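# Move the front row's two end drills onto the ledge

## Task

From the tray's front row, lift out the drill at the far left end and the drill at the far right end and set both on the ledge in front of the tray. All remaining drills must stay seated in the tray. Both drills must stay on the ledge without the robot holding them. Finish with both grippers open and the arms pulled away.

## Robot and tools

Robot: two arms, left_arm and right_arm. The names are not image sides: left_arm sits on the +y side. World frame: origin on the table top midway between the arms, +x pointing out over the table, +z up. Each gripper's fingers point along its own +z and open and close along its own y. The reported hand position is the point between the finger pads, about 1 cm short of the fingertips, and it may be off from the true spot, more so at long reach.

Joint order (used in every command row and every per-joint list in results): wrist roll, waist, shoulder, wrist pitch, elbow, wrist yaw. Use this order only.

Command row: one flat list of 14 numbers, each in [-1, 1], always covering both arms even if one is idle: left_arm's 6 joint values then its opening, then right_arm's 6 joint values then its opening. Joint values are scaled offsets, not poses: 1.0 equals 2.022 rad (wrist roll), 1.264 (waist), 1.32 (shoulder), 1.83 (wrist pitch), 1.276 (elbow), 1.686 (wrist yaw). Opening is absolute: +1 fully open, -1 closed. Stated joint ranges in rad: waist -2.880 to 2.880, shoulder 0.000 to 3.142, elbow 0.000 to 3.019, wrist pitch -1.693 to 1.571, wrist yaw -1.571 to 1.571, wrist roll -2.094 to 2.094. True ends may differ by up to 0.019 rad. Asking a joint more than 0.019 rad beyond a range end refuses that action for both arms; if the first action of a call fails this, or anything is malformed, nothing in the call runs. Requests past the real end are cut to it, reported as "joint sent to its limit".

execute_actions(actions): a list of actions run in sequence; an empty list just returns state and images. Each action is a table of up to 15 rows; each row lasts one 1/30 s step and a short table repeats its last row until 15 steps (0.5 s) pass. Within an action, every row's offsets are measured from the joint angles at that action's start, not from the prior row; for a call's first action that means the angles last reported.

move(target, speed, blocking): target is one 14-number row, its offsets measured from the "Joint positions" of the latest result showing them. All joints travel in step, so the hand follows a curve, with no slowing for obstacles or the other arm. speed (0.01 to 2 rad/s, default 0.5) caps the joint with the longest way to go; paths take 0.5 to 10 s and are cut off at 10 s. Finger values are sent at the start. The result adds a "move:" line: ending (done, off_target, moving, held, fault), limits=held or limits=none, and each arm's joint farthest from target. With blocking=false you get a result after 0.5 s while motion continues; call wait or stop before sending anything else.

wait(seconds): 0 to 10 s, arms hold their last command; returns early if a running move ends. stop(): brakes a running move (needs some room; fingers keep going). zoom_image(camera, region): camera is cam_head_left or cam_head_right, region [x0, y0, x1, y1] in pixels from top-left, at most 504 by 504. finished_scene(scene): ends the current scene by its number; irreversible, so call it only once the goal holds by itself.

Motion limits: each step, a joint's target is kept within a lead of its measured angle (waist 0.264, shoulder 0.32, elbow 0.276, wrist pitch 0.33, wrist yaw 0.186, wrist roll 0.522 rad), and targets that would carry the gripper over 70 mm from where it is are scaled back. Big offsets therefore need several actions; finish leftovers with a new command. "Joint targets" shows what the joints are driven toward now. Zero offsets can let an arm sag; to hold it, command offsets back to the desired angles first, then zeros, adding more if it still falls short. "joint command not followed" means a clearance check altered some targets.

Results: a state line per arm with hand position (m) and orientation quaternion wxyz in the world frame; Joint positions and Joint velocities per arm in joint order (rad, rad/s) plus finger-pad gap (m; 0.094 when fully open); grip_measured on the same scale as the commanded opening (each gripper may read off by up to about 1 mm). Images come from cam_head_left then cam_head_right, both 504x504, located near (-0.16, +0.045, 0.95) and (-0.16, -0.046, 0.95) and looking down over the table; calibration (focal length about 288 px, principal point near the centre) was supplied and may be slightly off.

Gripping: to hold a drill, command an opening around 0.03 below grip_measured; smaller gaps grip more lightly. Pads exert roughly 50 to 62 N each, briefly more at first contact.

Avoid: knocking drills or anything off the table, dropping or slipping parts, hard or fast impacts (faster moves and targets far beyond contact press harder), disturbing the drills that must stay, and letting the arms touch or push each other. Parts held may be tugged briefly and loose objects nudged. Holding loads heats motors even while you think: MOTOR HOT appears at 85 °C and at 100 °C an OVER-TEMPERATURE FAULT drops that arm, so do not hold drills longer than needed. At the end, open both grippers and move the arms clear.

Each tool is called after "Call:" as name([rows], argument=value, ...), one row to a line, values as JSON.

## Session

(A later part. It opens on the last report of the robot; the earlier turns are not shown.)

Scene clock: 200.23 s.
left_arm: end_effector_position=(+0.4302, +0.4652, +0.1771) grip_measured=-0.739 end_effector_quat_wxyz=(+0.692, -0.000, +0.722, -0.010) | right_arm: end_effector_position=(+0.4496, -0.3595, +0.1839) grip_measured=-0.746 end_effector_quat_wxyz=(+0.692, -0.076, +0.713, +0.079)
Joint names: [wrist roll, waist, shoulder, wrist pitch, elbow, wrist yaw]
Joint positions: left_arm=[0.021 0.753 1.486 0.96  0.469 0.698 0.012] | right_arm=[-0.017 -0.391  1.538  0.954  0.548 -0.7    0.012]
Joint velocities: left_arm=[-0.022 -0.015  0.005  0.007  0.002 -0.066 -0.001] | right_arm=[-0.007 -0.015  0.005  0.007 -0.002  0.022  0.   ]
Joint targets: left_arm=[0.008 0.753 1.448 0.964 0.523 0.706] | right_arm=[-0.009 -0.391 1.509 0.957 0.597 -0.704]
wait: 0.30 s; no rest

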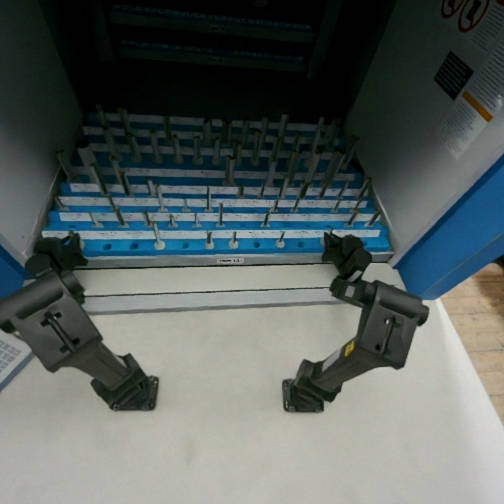

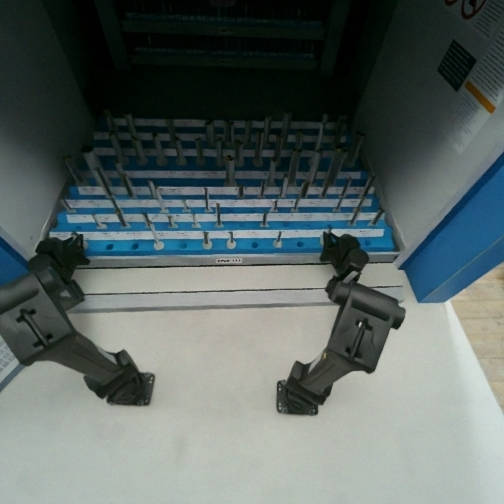

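Call:
execute_actions([
  [
[0,0,-0.029,0.002,0.042,0,-0.82,0,0,-0.022,0.002,0.039,0,-0.82],
[0,0,-0.029,0.002,0.042,0,-0.82,0,0,-0.022,0.002,0.039,0,-0.82],
[0,0,-0.029,0.002,0.042,0,-0.82,0,0,-0.022,0.002,0.039,0,-0.82],
[0,0,-0.029,0.002,0.042,0,-0.82,0,0,-0.022,0.002,0.039,0,-0.82],
[0,0,-0.032,0.004,0.046,0,-0.82,0,0,-0.025,0.004,0.042,0,-0.82],
[0,0,-0.035,0.006,0.049,0,-0.82,0,0,-0.027,0.006,0.044,0,-0.82],
[0,0,-0.038,0.008,0.052,0,-0.82,0,0,-0.030,0.008,0.046,0,-0.82],
[-0.003,0,-0.041,0.010,0.055,0,-0.82,0.002,0,-0.032,0.010,0.048,0,-0.82],
[-0.005,0,-0.044,0.012,0.058,0,-0.82,0.004,0,-0.035,0.012,0.050,0,-0.82],
[-0.007,0,-0.047,0.014,0.060,0,-0.82,0.005,0,-0.037,0.013,0.052,0,-0.82],
[-0.008,0,-0.051,0.015,0.062,0,-0.82,0.006,0,-0.040,0.014,0.054,0,-0.82]
],
])

Call:
wait(seconds=0.3)

Call:
zoom_image(camera="cam_head_right", region=[30, 205, 120, 275])

Call:
zoom_image(camera="cam_head_left", region=[290, 205, 380, 275])

Scene clock: 211.93 s.
left_arm: end_effector_position=(+0.4299, +0.4655, +0.1868) grip_measured=-0.767 end_effector_quat_wxyz=(+0.698, +0.004, +0.716, -0.003) | right_arm: end_effector_position=(+0.4494, -0.3595, +0.1934) grip_measured=-0.746 end_effector_quat_wxyz=(+0.699, -0.079, +0.707, +0.076)
Joint names: [wrist roll, waist, shoulder, wrist pitch, elbow, wrist yaw]
Joint positions: left_arm=[0.023 0.753 1.465 0.96  0.471 0.695 0.011] | right_arm=[-0.015 -0.391  1.52   0.954  0.55  -0.7    0.012]
Joint velocities: left_arm=[-0.007 -0.015 -0.005  0.017  0.027 -0.037 -0.   ] | right_arm=[-0.037 -0.015 -0.063 -0.002  0.012  0.007 -0.001]
Joint targets: left_arm=[0.005 0.753 1.418 0.987 0.548 0.698] | right_arm=[-0.005 -0.391 1.486 0.979 0.617 -0.700]

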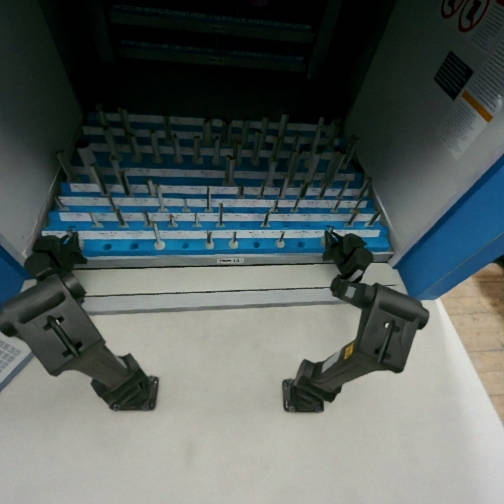

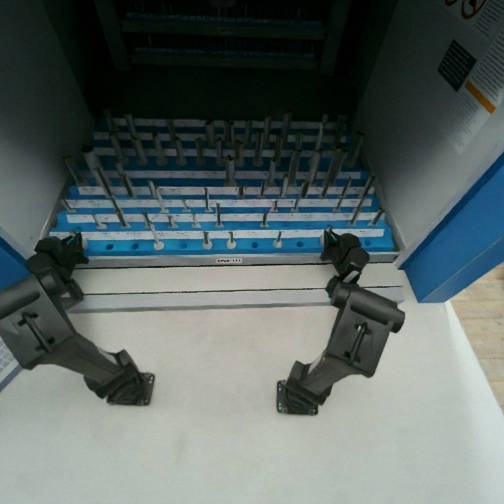

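Scene clock: 212.23 s.
left_arm: end_effector_position=(+0.4300, +0.4655, +0.1870) grip_measured=-0.767 end_effector_quat_wxyz=(+0.698, +0.004, +0.716, -0.003) | right_arm: end_effector_position=(+0.4492, -0.3594, +0.1947) grip_measured=-0.746 end_effector_quat_wxyz=(+0.699, -0.079, +0.706, +0.075)
Joint names: [wrist roll, waist, shoulder, wrist pitch, elbow, wrist yaw]
Joint positions: left_arm=[0.023 0.753 1.465 0.96  0.472 0.695 0.011] | right_arm=[-0.013 -0.391  1.518  0.954  0.55  -0.7    0.012]
Joint velocities: left_arm=[ 0.037 -0.005  0.005 -0.017 -0.012  0.037 -0.001] | right_arm=[-0.081 -0.005  0.024 -0.017 -0.012 -0.037  0.   ]
Joint targets: left_arm=[0.005 0.753 1.418 0.987 0.549 0.698] | right_arm=[-0.005 -0.391 1.486 0.979 0.616 -0.700]
wait: 0.30 s; at rest by 0.20 s

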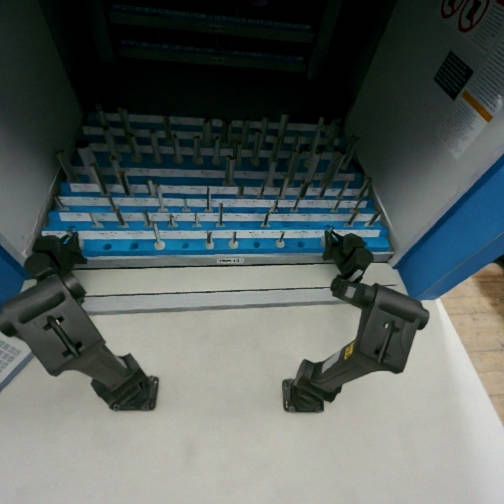

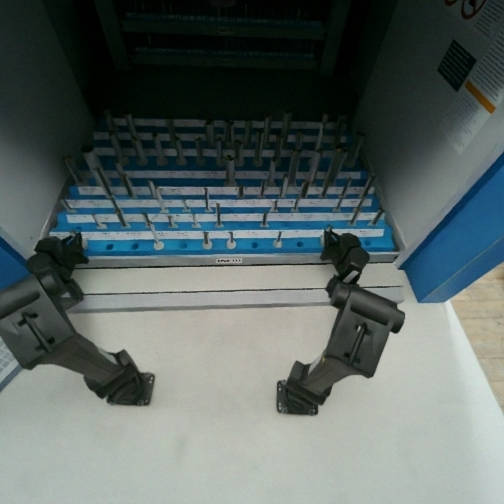

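Region (30, 205, 120, 275) of cam_head_right's 504x504 image, scaled by 5.600, with more detail than that image has.

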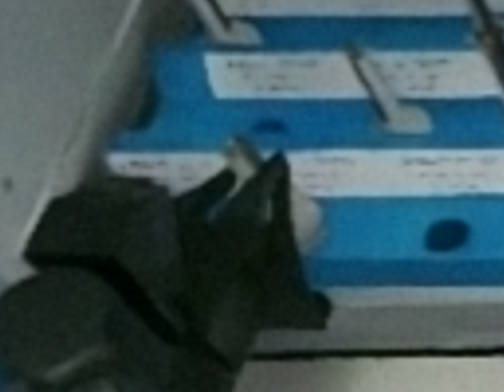

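Region (290, 205, 380, 275) of cam_head_left's 504x504 image, scaled by 5.600, with more detail than that image has.

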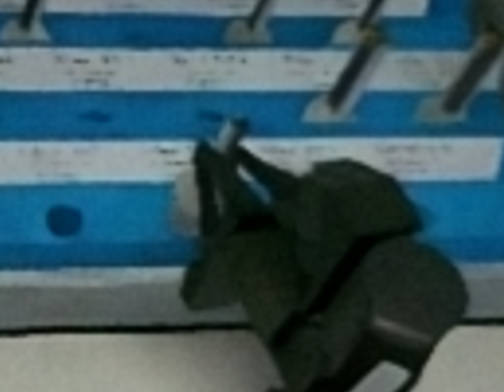

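Call:
execute_actions([
  [
[-0.008,0,-0.042,0.008,0.062,0,-0.85,0.004,0,-0.030,0.005,0.054,0,-0.82],
[-0.008,0,-0.048,0.004,0.065,0,-0.85,0.004,0,-0.036,0.002,0.056,0,-0.82],
[-0.008,0,-0.054,0,0.067,0,-0.85,0.004,0,-0.041,0,0.058,0,-0.82],
[-0.008,0,-0.061,0,0.070,0,-0.85,0.004,0,-0.047,-0.004,0.060,0,-0.82],
[-0.008,0,-0.067,-0.004,0.072,0,-0.85,0.004,0,-0.052,-0.009,0.062,0,-0.82],
[-0.008,0,-0.073,-0.009,0.075,0,-0.85,0.004,0,-0.058,-0.014,0.064,0,-0.82],
[-0.008,0,-0.079,-0.015,0.077,0,-0.85,0.004,0,-0.064,-0.019,0.066,0,-0.82],
[-0.008,0,-0.086,-0.020,0.080,0,-0.85,0.004,0,-0.069,-0.024,0.068,0,-0.82],
[-0.008,0,-0.092,-0.026,0.082,0,-0.85,0.004,0,-0.075,-0.029,0.070,0,-0.82],
[-0.008,0,-0.098,-0.031,0.085,0,-0.85,0.004,0,-0.080,-0.034,0.072,0,-0.82],
[-0.008,0,-0.104,-0.037,0.087,0,-0.85,0.004,0,-0.086,-0.039,0.074,0,-0.82],
[-0.008,0,-0.111,-0.042,0.090,0,-0.85,0.004,0,-0.092,-0.044,0.076,0,-0.82],
[-0.008,0,-0.117,-0.048,0.092,0,-0.85,0.004,0,-0.097,-0.049,0.077,0,-0.82],
[-0.008,0,-0.117,-0.053,0.092,0,-0.85,0.004,0,-0.097,-0.054,0.077,0,-0.82],
[-0.008,0,-0.117,-0.058,0.092,0,-0.85,0.004,0,-0.097,-0.058,0.077,0,-0.82]
],
])

Call:
wait(seconds=0.3)

Call:
zoom_image(camera="cam_head_right", region=[30, 200, 120, 270])

Call:
zoom_image(camera="cam_head_left", region=[290, 200, 380, 270])

Scene clock: 233.50 s.
left_arm: end_effector_position=(+0.4281, +0.4640, +0.2285) grip_measured=-0.767 end_effector_quat_wxyz=(+0.709, +0.011, +0.705, +0.004) | right_arm: end_effector_position=(+0.4482, -0.3588, +0.2289) grip_measured=-0.746 end_effector_quat_wxyz=(+0.705, -0.083, +0.701, +0.073)
Joint names: [wrist roll, waist, shoulder, wrist pitch, elbow, wrist yaw]
Joint positions: left_arm=[0.017 0.753 1.347 0.861 0.494 0.695 0.011] | right_arm=[-0.012 -0.391  1.422  0.855  0.572 -0.7    0.012]
Joint velocities: left_arm=[ 0.022 -0.005 -0.22  -0.203  0.134  0.066 -0.001] | right_arm=[-0.022 -0.005 -0.151 -0.217  0.085  0.007  0.001]
Joint targets: left_arm=[0.007 0.753 1.311 0.854 0.589 0.695] | right_arm=[-0.005 -0.391 1.390 0.848 0.648 -0.700]

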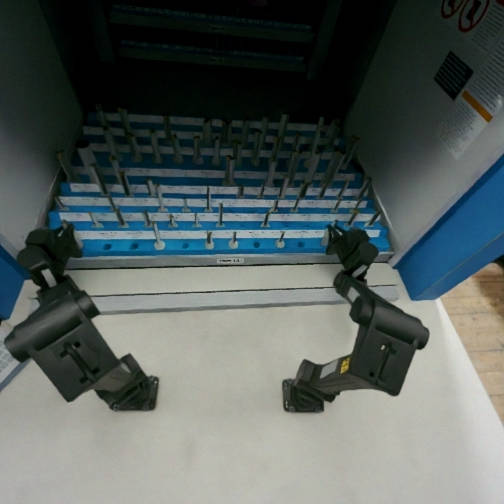

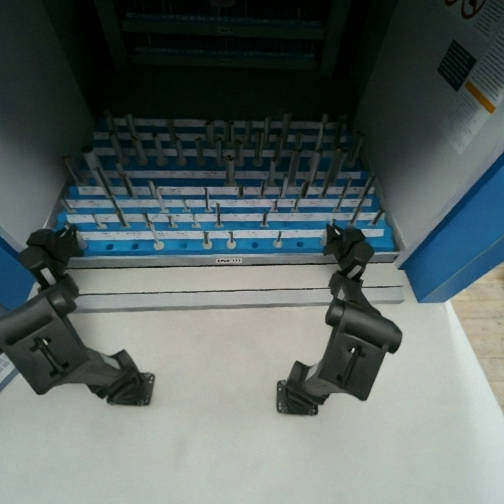

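Scene clock: 233.80 s.
left_arm: end_effector_position=(+0.4315, +0.4668, +0.2391) grip_measured=-0.767 end_effector_quat_wxyz=(+0.713, +0.015, +0.701, +0.008) | right_arm: end_effector_position=(+0.4495, -0.3595, +0.2318) grip_measured=-0.746 end_effector_quat_wxyz=(+0.704, -0.082, +0.702, +0.073)
Joint names: [wrist roll, waist, shoulder, wrist pitch, elbow, wrist yaw]
Joint positions: left_arm=[0.017 0.753 1.337 0.846 0.514 0.695 0.011] | right_arm=[-0.012 -0.391  1.416  0.839  0.579 -0.7    0.012]
Joint velocities: left_arm=[-0.022 -0.005  0.005 -0.007  0.002 -0.007  0.   ] | right_arm=[ 0.037 -0.005 -0.005  0.002 -0.007  0.037  0.   ]
Joint targets: left_arm=[0.007 0.753 1.311 0.854 0.589 0.695] | right_arm=[-0.005 -0.391 1.390 0.848 0.648 -0.700]
wait: 0.30 s; no rest

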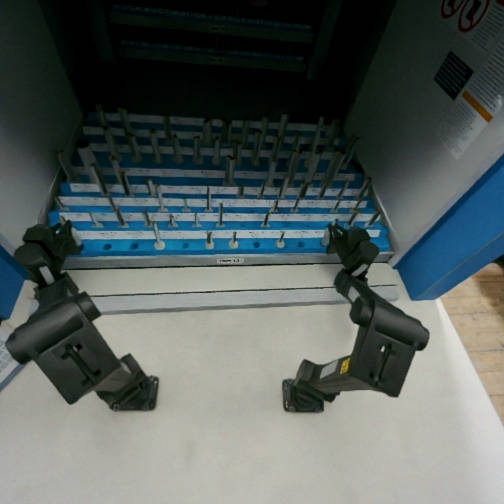

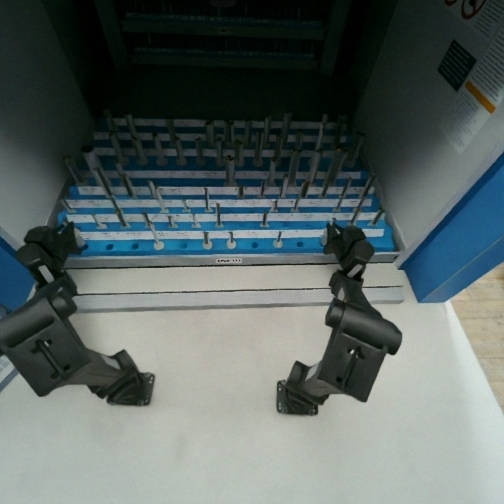

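Region (30, 200, 120, 270) of cam_head_right's 504x504 image, scaled by 5.600, with more detail than that image has.

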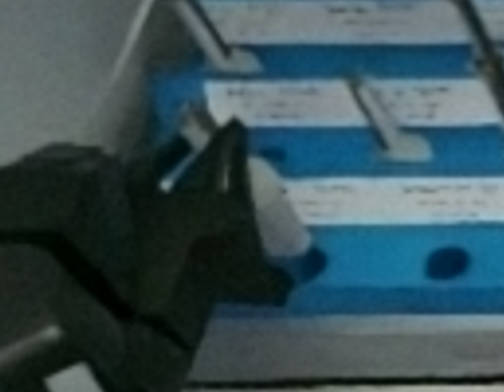

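Region (290, 200, 380, 270) of cam_head_left's 504x504 image, scaled by 5.600, with more detail than that image has.

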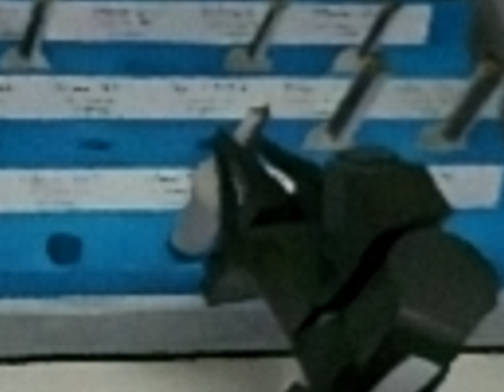

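Call:
zoom_image(camera="cam_head_right", region=[360, 240, 440, 320])

Call:
zoom_image(camera="cam_head_left", region=[360, 240, 440, 320])

Call:
zoom_image(camera="cam_head_right", region=[190, 235, 280, 320])

Region (360, 240, 440, 320) of cam_head_right's 504x504 image, scaled by 6.300, with more detail than that image has.

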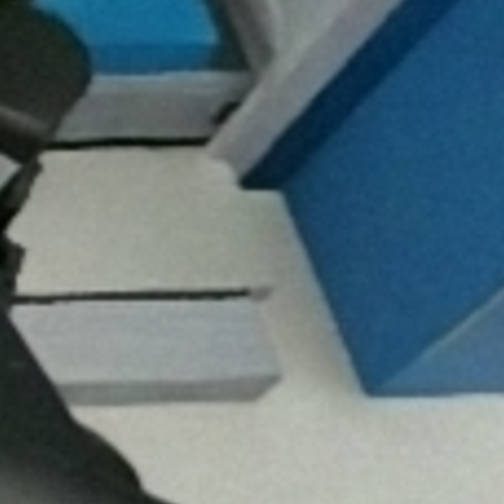

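Region (360, 240, 440, 320) of cam_head_left's 504x504 image, scaled by 6.300, with more detail than that image has.

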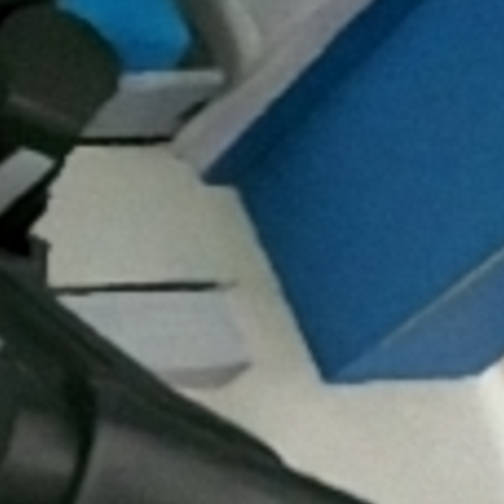

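Region (190, 235, 280, 320) of cam_head_right's 504x504 image, scaled by 5.600, with more detail than that image has.

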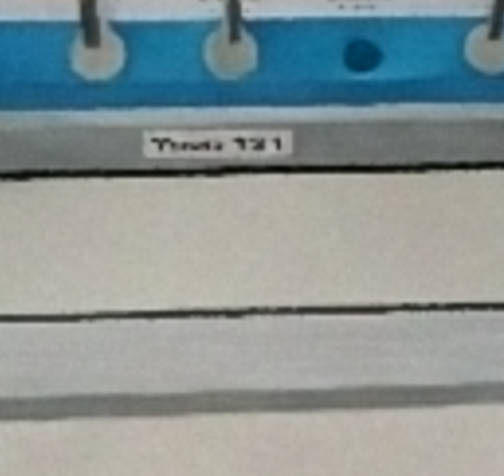

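Call:
move(target=[0,0.157,-0.257,-0.125,-0.066,0.109,-0.85, 0,-0.107,-0.271,-0.108,-0.09,-0.065,-0.82], speed=0.3)

Scene clock: 262.80 s.
left_arm: end_effector_position=(+0.3462, +0.4647, +0.2749) grip_measured=-0.767 end_effector_quat_wxyz=(+0.710, +0.010, +0.704, +0.009) | right_arm: end_effector_position=(+0.3650, -0.3588, +0.2725) grip_measured=-0.746 end_effector_quat_wxyz=(+0.705, -0.076, +0.702, +0.066)
Joint names: [wrist roll, waist, shoulder, wrist pitch, elbow, wrist yaw]
Joint positions: left_arm=[0.017 0.944 1.018 0.612 0.418 0.876 0.011] | right_arm=[-0.012 -0.518  1.078  0.633  0.449 -0.808  0.012]
Joint velocities: left_arm=[-0.022 -0.005 -0.005  0.002 -0.002  0.037  0.001] | right_arm=[-0.022  0.005 -0.005 -0.007  0.007 -0.022 -0.   ]
Joint targets: left_arm=[0.017 0.952 0.997 0.618 0.430 0.879] | right_arm=[-0.011 -0.527 1.058 0.641 0.465 -0.809]
move: off_target (left_arm); limits=none; left_arm: farthest joint: the shoulder, 0.021 radians from its target (0.339 radians at the start); right_arm: farthest joint: the shoulder, 0.020 radians from its target (0.358 radians at the start)

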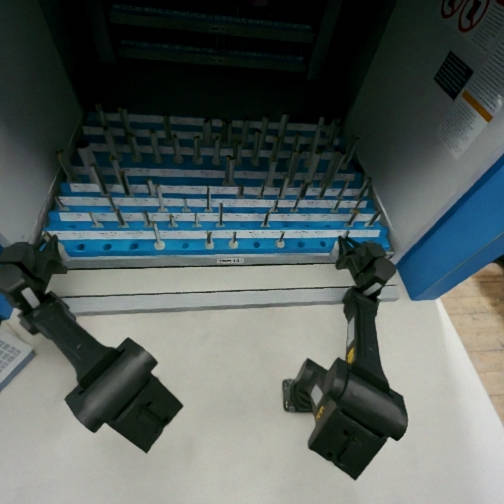

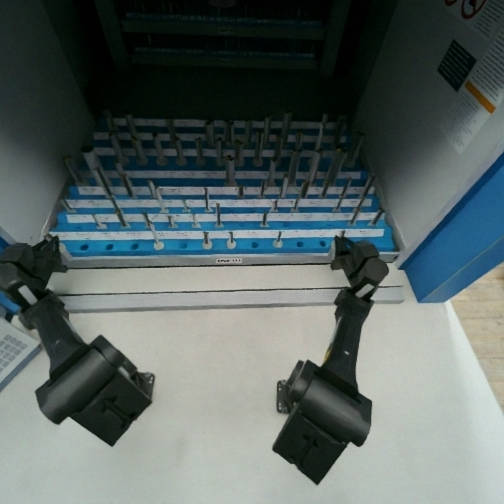

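Call:
move(target=[-0.005,0,0.279,0.283,-0.092,0,-0.85, 0,0,0.265,0.27,-0.08,0,-0.82], speed=0.35)

Call:
zoom_image(camera="cam_head_right", region=[30, 235, 120, 305])

Call:
zoom_image(camera="cam_head_left", region=[290, 235, 380, 305])

Scene clock: 269.13 s.
left_arm: end_effector_position=(+0.3457, +0.4642, +0.1689) grip_measured=-0.767 end_effector_quat_wxyz=(+0.702, +0.001, +0.712, -0.000) | right_arm: end_effector_position=(+0.3652, -0.3590, +0.1714) grip_measured=-0.746 end_effector_quat_wxyz=(+0.700, -0.072, +0.707, +0.070)
Joint names: [wrist roll, waist, shoulder, wrist pitch, elbow, wrist yaw]
Joint positions: left_arm=[0.017 0.944 1.403 1.088 0.293 0.876 0.011] | right_arm=[-0.012 -0.518  1.438  1.088  0.337 -0.808  0.012]
Joint velocities: left_arm=[-0.022 -0.005 -0.015 -0.007  0.012  0.081 -0.002] | right_arm=[-0.051 -0.005  0.005  0.017 -0.027  0.051 -0.   ]
Joint targets: left_arm=[0.007 0.944 1.387 1.130 0.301 0.876] | right_arm=[-0.012 -0.518 1.428 1.127 0.347 -0.808]
move: off_target (left_arm, right_arm); limits=none; left_arm: farthest joint: the wrist pitch, 0.042 radians from its target (0.518 radians at the start); right_arm: farthest joint: the wrist pitch, 0.039 radians from its target (0.494 radians at the start)

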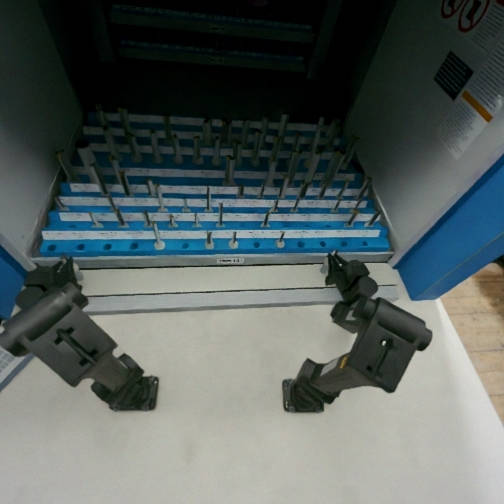

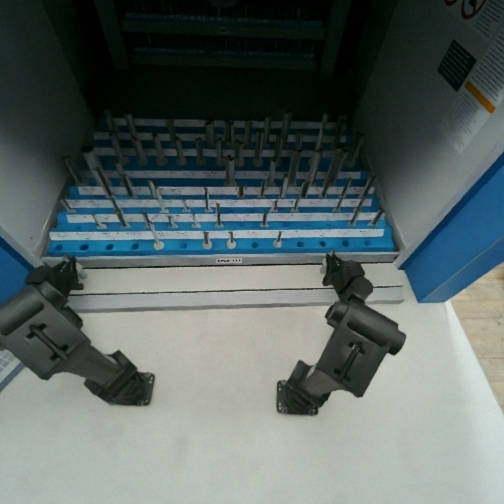

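Region (30, 235, 120, 305) of cam_head_right's 504x504 image, scaled by 5.600, with more detail than that image has.

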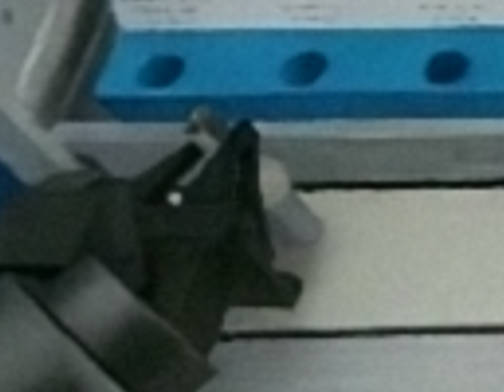

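Region (290, 235, 380, 305) of cam_head_left's 504x504 image, scaled by 5.600, with more detail than that image has.

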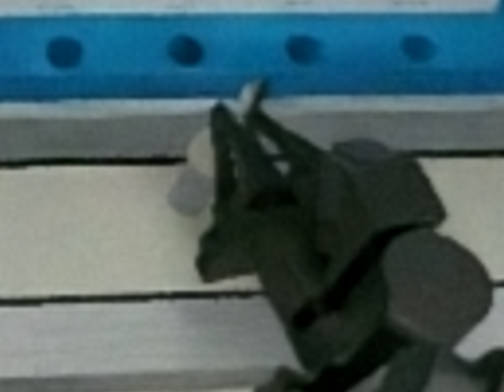

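Call:
move(target=[-0.005,0,0.073,0.095,0.015,0,-0.85, 0,0,0.068,0.084,0.015,0,-0.82], speed=0.15)

Scene clock: 275.77 s.
left_arm: end_effector_position=(+0.3473, +0.4661, +0.1533) grip_measured=-0.767 end_effector_quat_wxyz=(+0.707, +0.006, +0.707, +0.005) | right_arm: end_effector_position=(+0.3661, -0.3596, +0.1543) grip_measured=-0.746 end_effector_quat_wxyz=(+0.703, -0.075, +0.704, +0.067)
Joint names: [wrist roll, waist, shoulder, wrist pitch, elbow, wrist yaw]
Joint positions: left_arm=[0.017 0.944 1.511 1.219 0.29  0.876 0.011] | right_arm=[-0.012 -0.518  1.534  1.202  0.33  -0.808  0.012]
Joint velocities: left_arm=[ 0.022 -0.005  0.005  0.002 -0.022 -0.022 -0.   ] | right_arm=[ 0.051  0.005 -0.015 -0.002 -0.007 -0.007 -0.001]
Joint targets: left_arm=[0.007 0.944 1.499 1.261 0.312 0.876] | right_arm=[-0.012 -0.518 1.528 1.242 0.356 -0.808]
move: off_target (left_arm, right_arm); limits=none; left_arm: farthest joint: the wrist pitch, 0.043 radians from its target (0.174 radians at the start); right_arm: farthest joint: the wrist pitch, 0.039 radians from its target (0.154 radians at the start)

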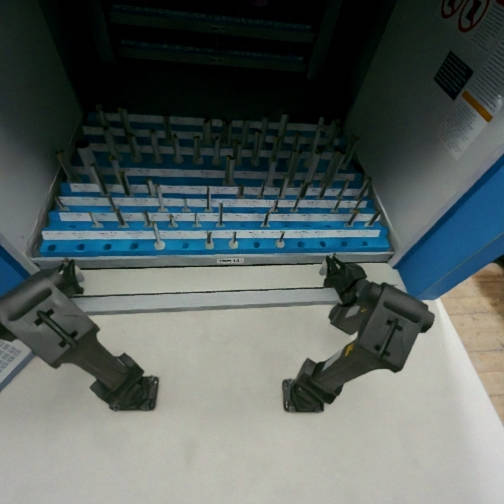

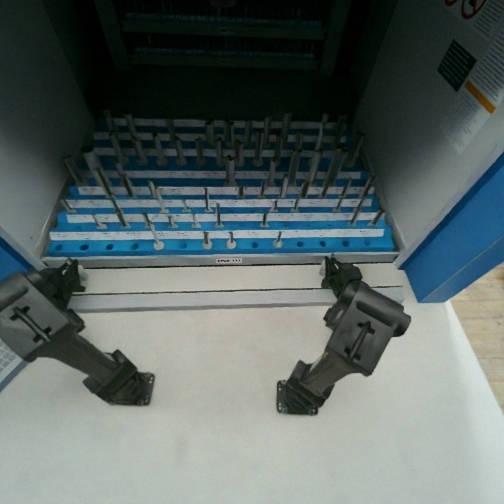

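No contact yet. Another 12 mm.

Call:
move(target=[-0.005,0,0.043,0.06,0.02,0,-0.85, 0,0,0.043,0.056,0.025,0,-0.82], speed=0.1)

Call:
zoom_image(camera="cam_head_right", region=[30, 235, 120, 305])

Call:
zoom_image(camera="cam_head_left", region=[290, 235, 380, 305])

Scene clock: 281.90 s.
left_arm: end_effector_position=(+0.3481, +0.4670, +0.1414) grip_measured=-0.767 end_effector_quat_wxyz=(+0.707, +0.006, +0.707, +0.005) | right_arm: end_effector_position=(+0.3660, -0.3595, +0.1414) grip_measured=-0.746 end_effector_quat_wxyz=(+0.703, -0.074, +0.704, +0.068)
Joint names: [wrist roll, waist, shoulder, wrist pitch, elbow, wrist yaw]
Joint positions: left_arm=[0.017 0.944 1.578 1.287 0.29  0.876 0.011] | right_arm=[-0.012 -0.518  1.597  1.265  0.327 -0.808  0.012]
Joint velocities: left_arm=[-0.051 -0.015  0.005 -0.012  0.007  0.022 -0.   ] | right_arm=[-0.051 -0.005  0.015 -0.007 -0.012 -0.007 -0.001]
Joint targets: left_arm=[0.007 0.944 1.567 1.329 0.316 0.876] | right_arm=[-0.012 -0.518 1.591 1.305 0.362 -0.808]
move: off_target (left_arm, right_arm); limits=none; left_arm: farthest joint: the wrist pitch, 0.042 radians from its target (0.110 radians at the start); right_arm: farthest joint: the wrist pitch, 0.039 radians from its target (0.102 radians at the start)

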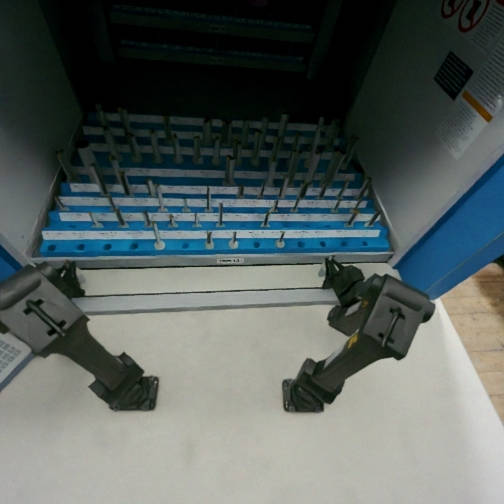

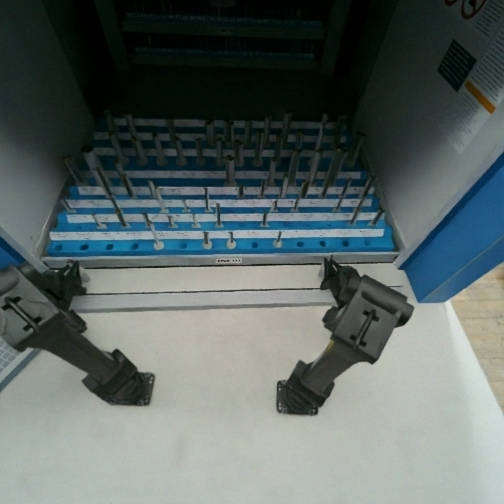

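Region (30, 235, 120, 305) of cam_head_right's 504x504 image, scaled by 5.600, with more detail than that image has.

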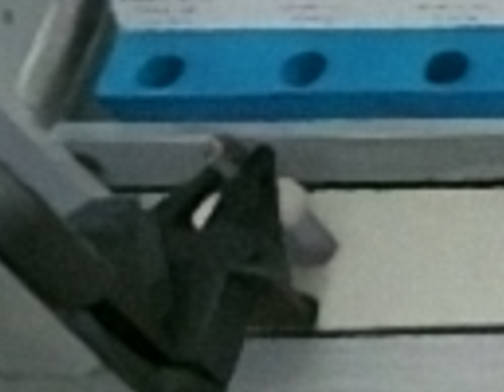

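Region (290, 235, 380, 305) of cam_head_left's 504x504 image, scaled by 5.600, with more detail than that image has.

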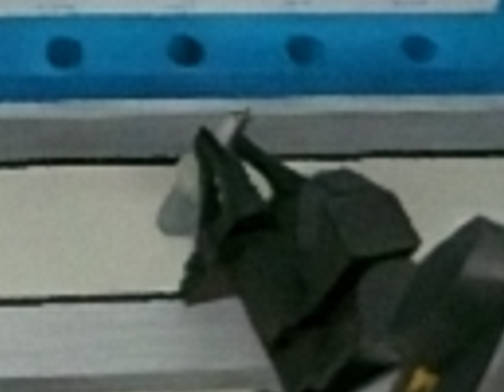

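Call:
move(target=[-0.005,0,0.043,0.055,0.02,0,-0.85, 0,0,0.043,0.053,0.028,0,-0.82], speed=0.1)

Scene clock: 287.63 s.
left_arm: end_effector_position=(+0.3483, +0.4671, +0.1325) grip_measured=-0.767 end_effector_quat_wxyz=(+0.709, +0.006, +0.706, +0.004) | right_arm: end_effector_position=(+0.3656, -0.3591, +0.1310) grip_measured=-0.746 end_effector_quat_wxyz=(+0.704, -0.075, +0.703, +0.067)
Joint names: [wrist roll, waist, shoulder, wrist pitch, elbow, wrist yaw]
Joint positions: left_arm=[0.01  0.944 1.637 1.353 0.29  0.877 0.011] | right_arm=[-0.012 -0.518  1.654  1.328  0.324 -0.808  0.012]
Joint velocities: left_arm=[ 0.007  0.005  0.005  0.007 -0.007  0.007  0.   ] | right_arm=[ 0.037 -0.015 -0.015 -0.027  0.007  0.051  0.001]
Joint targets: left_arm=[0.007 0.944 1.635 1.387 0.316 0.876] | right_arm=[-0.012 -0.518 1.654 1.362 0.362 -0.808]
move: off_target (left_arm, right_arm); limits=none; left_arm: farthest joint: the wrist pitch, 0.035 radians from its target (0.101 radians at the start); right_arm: farthest joint: the elbow, 0.038 radians from its target (0.036 radians at the start)

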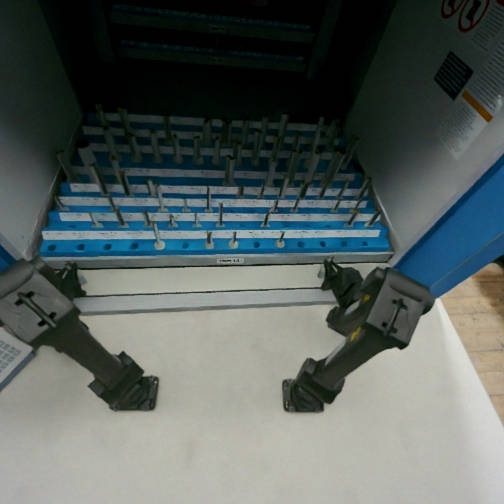

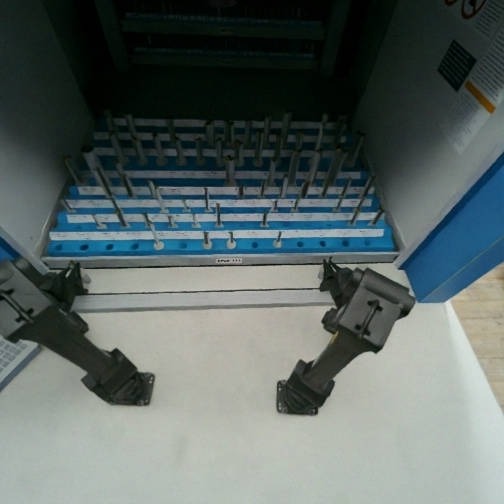

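Call:
execute_actions([
  [
[0,0,0.004,0.012,0.015,0,-0.85,0,0,0.004,0.012,0.02,0,-0.82],
[0,0,0.006,0.008,0.012,0,-0.85,0,0,0.006,0.008,0.015,0,-0.82],
[0,0,0.008,0.004,0.01,0,-0.85,0,0,0.008,0.004,0.012,0,-0.82],
[0,0,0.008,0.004,0.01,0,-0.85,0,0,0.008,0.004,0.012,0,-0.82],
[0,0,0.008,0.004,0.01,0,-0.85,0,0,0.008,0.004,0.012,0,-0.82],
[0,0,0.004,0.004,0.01,0,-0.78,0,0,0.004,0.004,0.012,0,-0.76],
[0,0,0.002,0.004,0.01,0,-0.76,0,0,0.002,0.004,0.012,0,-0.74],
[0,0,0.002,0.004,0.01,0,-0.74,0,0,0.002,0.004,0.012,0,-0.72],
[0,0,0.002,0.004,0.01,0,-0.71,0,0,0.002,0.004,0.012,0,-0.69],
[0,0,0.002,0.004,0.01,0,-0.66,0,0,0.002,0.004,0.012,0,-0.64],
[0,0,0.002,0.004,0.01,0,-0.6,0,0,0.002,0.004,0.012,0,-0.58],
[0,0,0.002,0.004,0.01,0,-0.5,0,0,0.002,0.004,0.012,0,-0.5]
],
  [[0,0,0,0.004,0.01,0,0.6,0,0,0,0.004,0.012,0,0.6]],
])

Call:
zoom_image(camera="cam_head_right", region=[30, 235, 120, 305])

Call:
zoom_image(camera="cam_head_left", region=[290, 235, 380, 305])

Scene clock: 304.77 s.
left_arm: end_effector_position=(+0.3483, +0.4671, +0.1321) grip_measured=+0.598 end_effector_quat_wxyz=(+0.708, +0.006, +0.706, +0.004) | right_arm: end_effector_position=(+0.3656, -0.3591, +0.1307) grip_measured=+0.598 end_effector_quat_wxyz=(+0.703, -0.075, +0.704, +0.068)
Joint names: [wrist roll, waist, shoulder, wrist pitch, elbow, wrist yaw]
Joint positions: left_arm=[0.01  0.944 1.638 1.353 0.29  0.877 0.075] | right_arm=[-0.012 -0.518  1.654  1.328  0.324 -0.808  0.075]
Joint velocities: left_arm=[ 0.022 -0.005  0.015  0.007  0.007 -0.007 -0.   ] | right_arm=[-0.007 -0.015  0.005 -0.002  0.002 -0.081  0.   ]
Joint targets: left_arm=[0.010 0.944 1.638 1.360 0.303 0.877] | right_arm=[-0.012 -0.518 1.654 1.336 0.340 -0.808]

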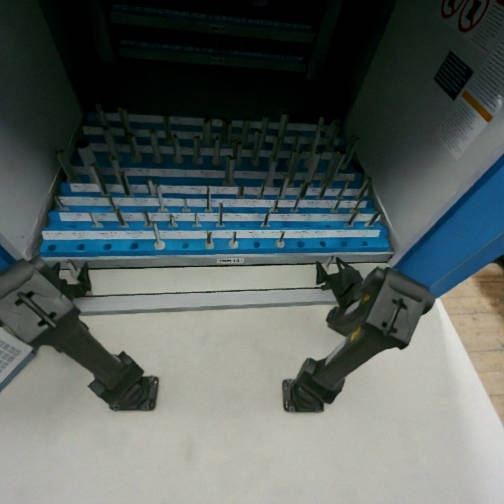

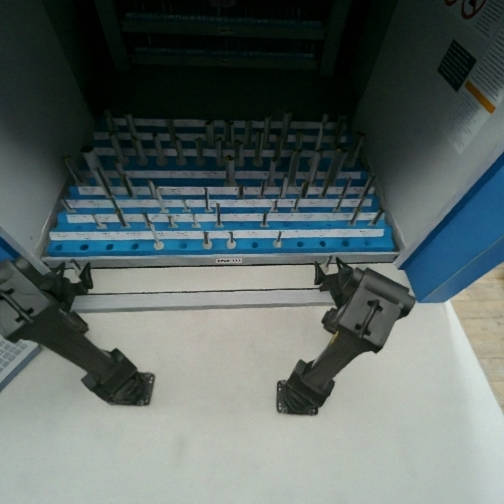

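Region (30, 235, 120, 305) of cam_head_right's 504x504 image, scaled by 5.600, with more detail than that image has.

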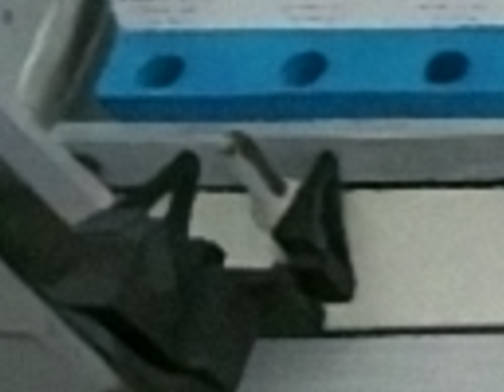

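Region (290, 235, 380, 305) of cam_head_left's 504x504 image, scaled by 5.600, with more detail than that image has.

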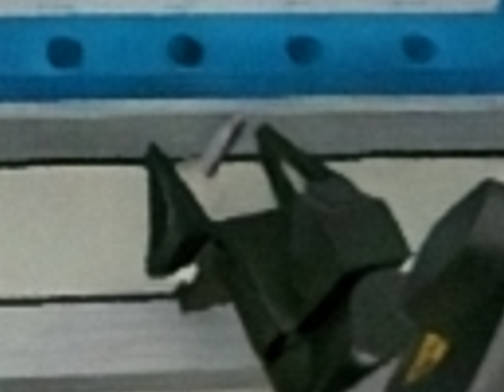

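Call:
move(target=[0,0,-0.9,-0.6,0.02,0,1, 0,0,-0.9,-0.6,0.02,0,1], speed=0.9)

Scene clock: 309.73 s.
left_arm: end_effector_position=(+0.2750, +0.3794, +0.3164) grip_measured=+1.000 end_effector_quat_wxyz=(+0.731, +0.035, +0.681, +0.033) | right_arm: end_effector_position=(+0.2653, -0.2896, +0.3274) grip_measured=+1.000 end_effector_quat_wxyz=(+0.730, -0.099, +0.675, +0.043)
Joint names: [wrist roll, waist, shoulder, wrist pitch, elbow, wrist yaw]
Joint positions: left_arm=[0.01  0.944 0.443 0.265 0.29  0.877 0.094] | right_arm=[-0.012 -0.518  0.46   0.238  0.324 -0.808  0.094]
Joint velocities: left_arm=[-0.066 -0.005 -0.005 -0.007 -0.017  0.022  0.   ] | right_arm=[-0.11  -0.005  0.005 -0.002  0.002  0.051  0.   ]
Joint targets: left_arm=[0.010 0.944 0.450 0.255 0.316 0.877] | right_arm=[-0.012 -0.518 0.467 0.231 0.350 -0.808]
move: off_target (left_arm, right_arm); limits=none; left_arm: farthest joint: the elbow, 0.025 radians from its target (0.025 radians at the start); right_arm: farthest joint: the elbow, 0.025 radians from its target (0.025 radians at the start)

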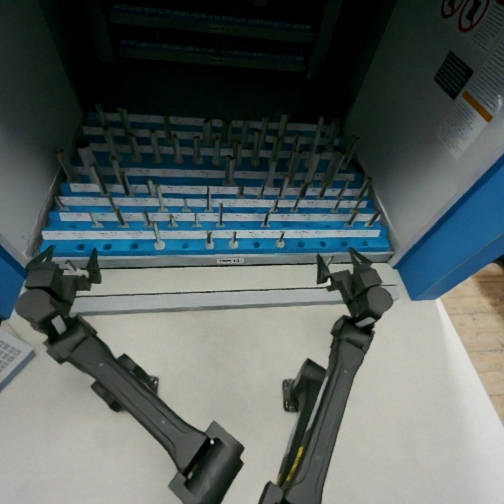

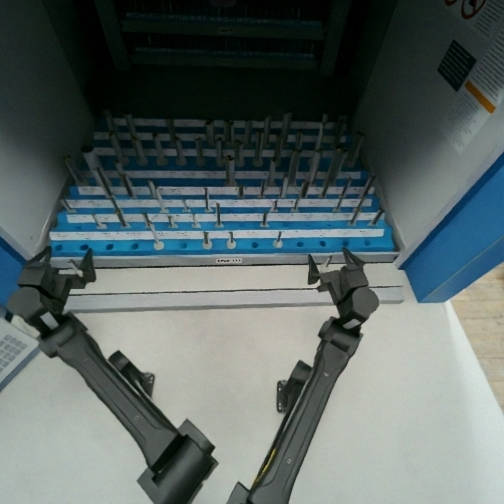

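Both drills are standing on the ledge and the arms are clear.

Call:
finished_scene(scene=1)

The scene is finished: the task was done.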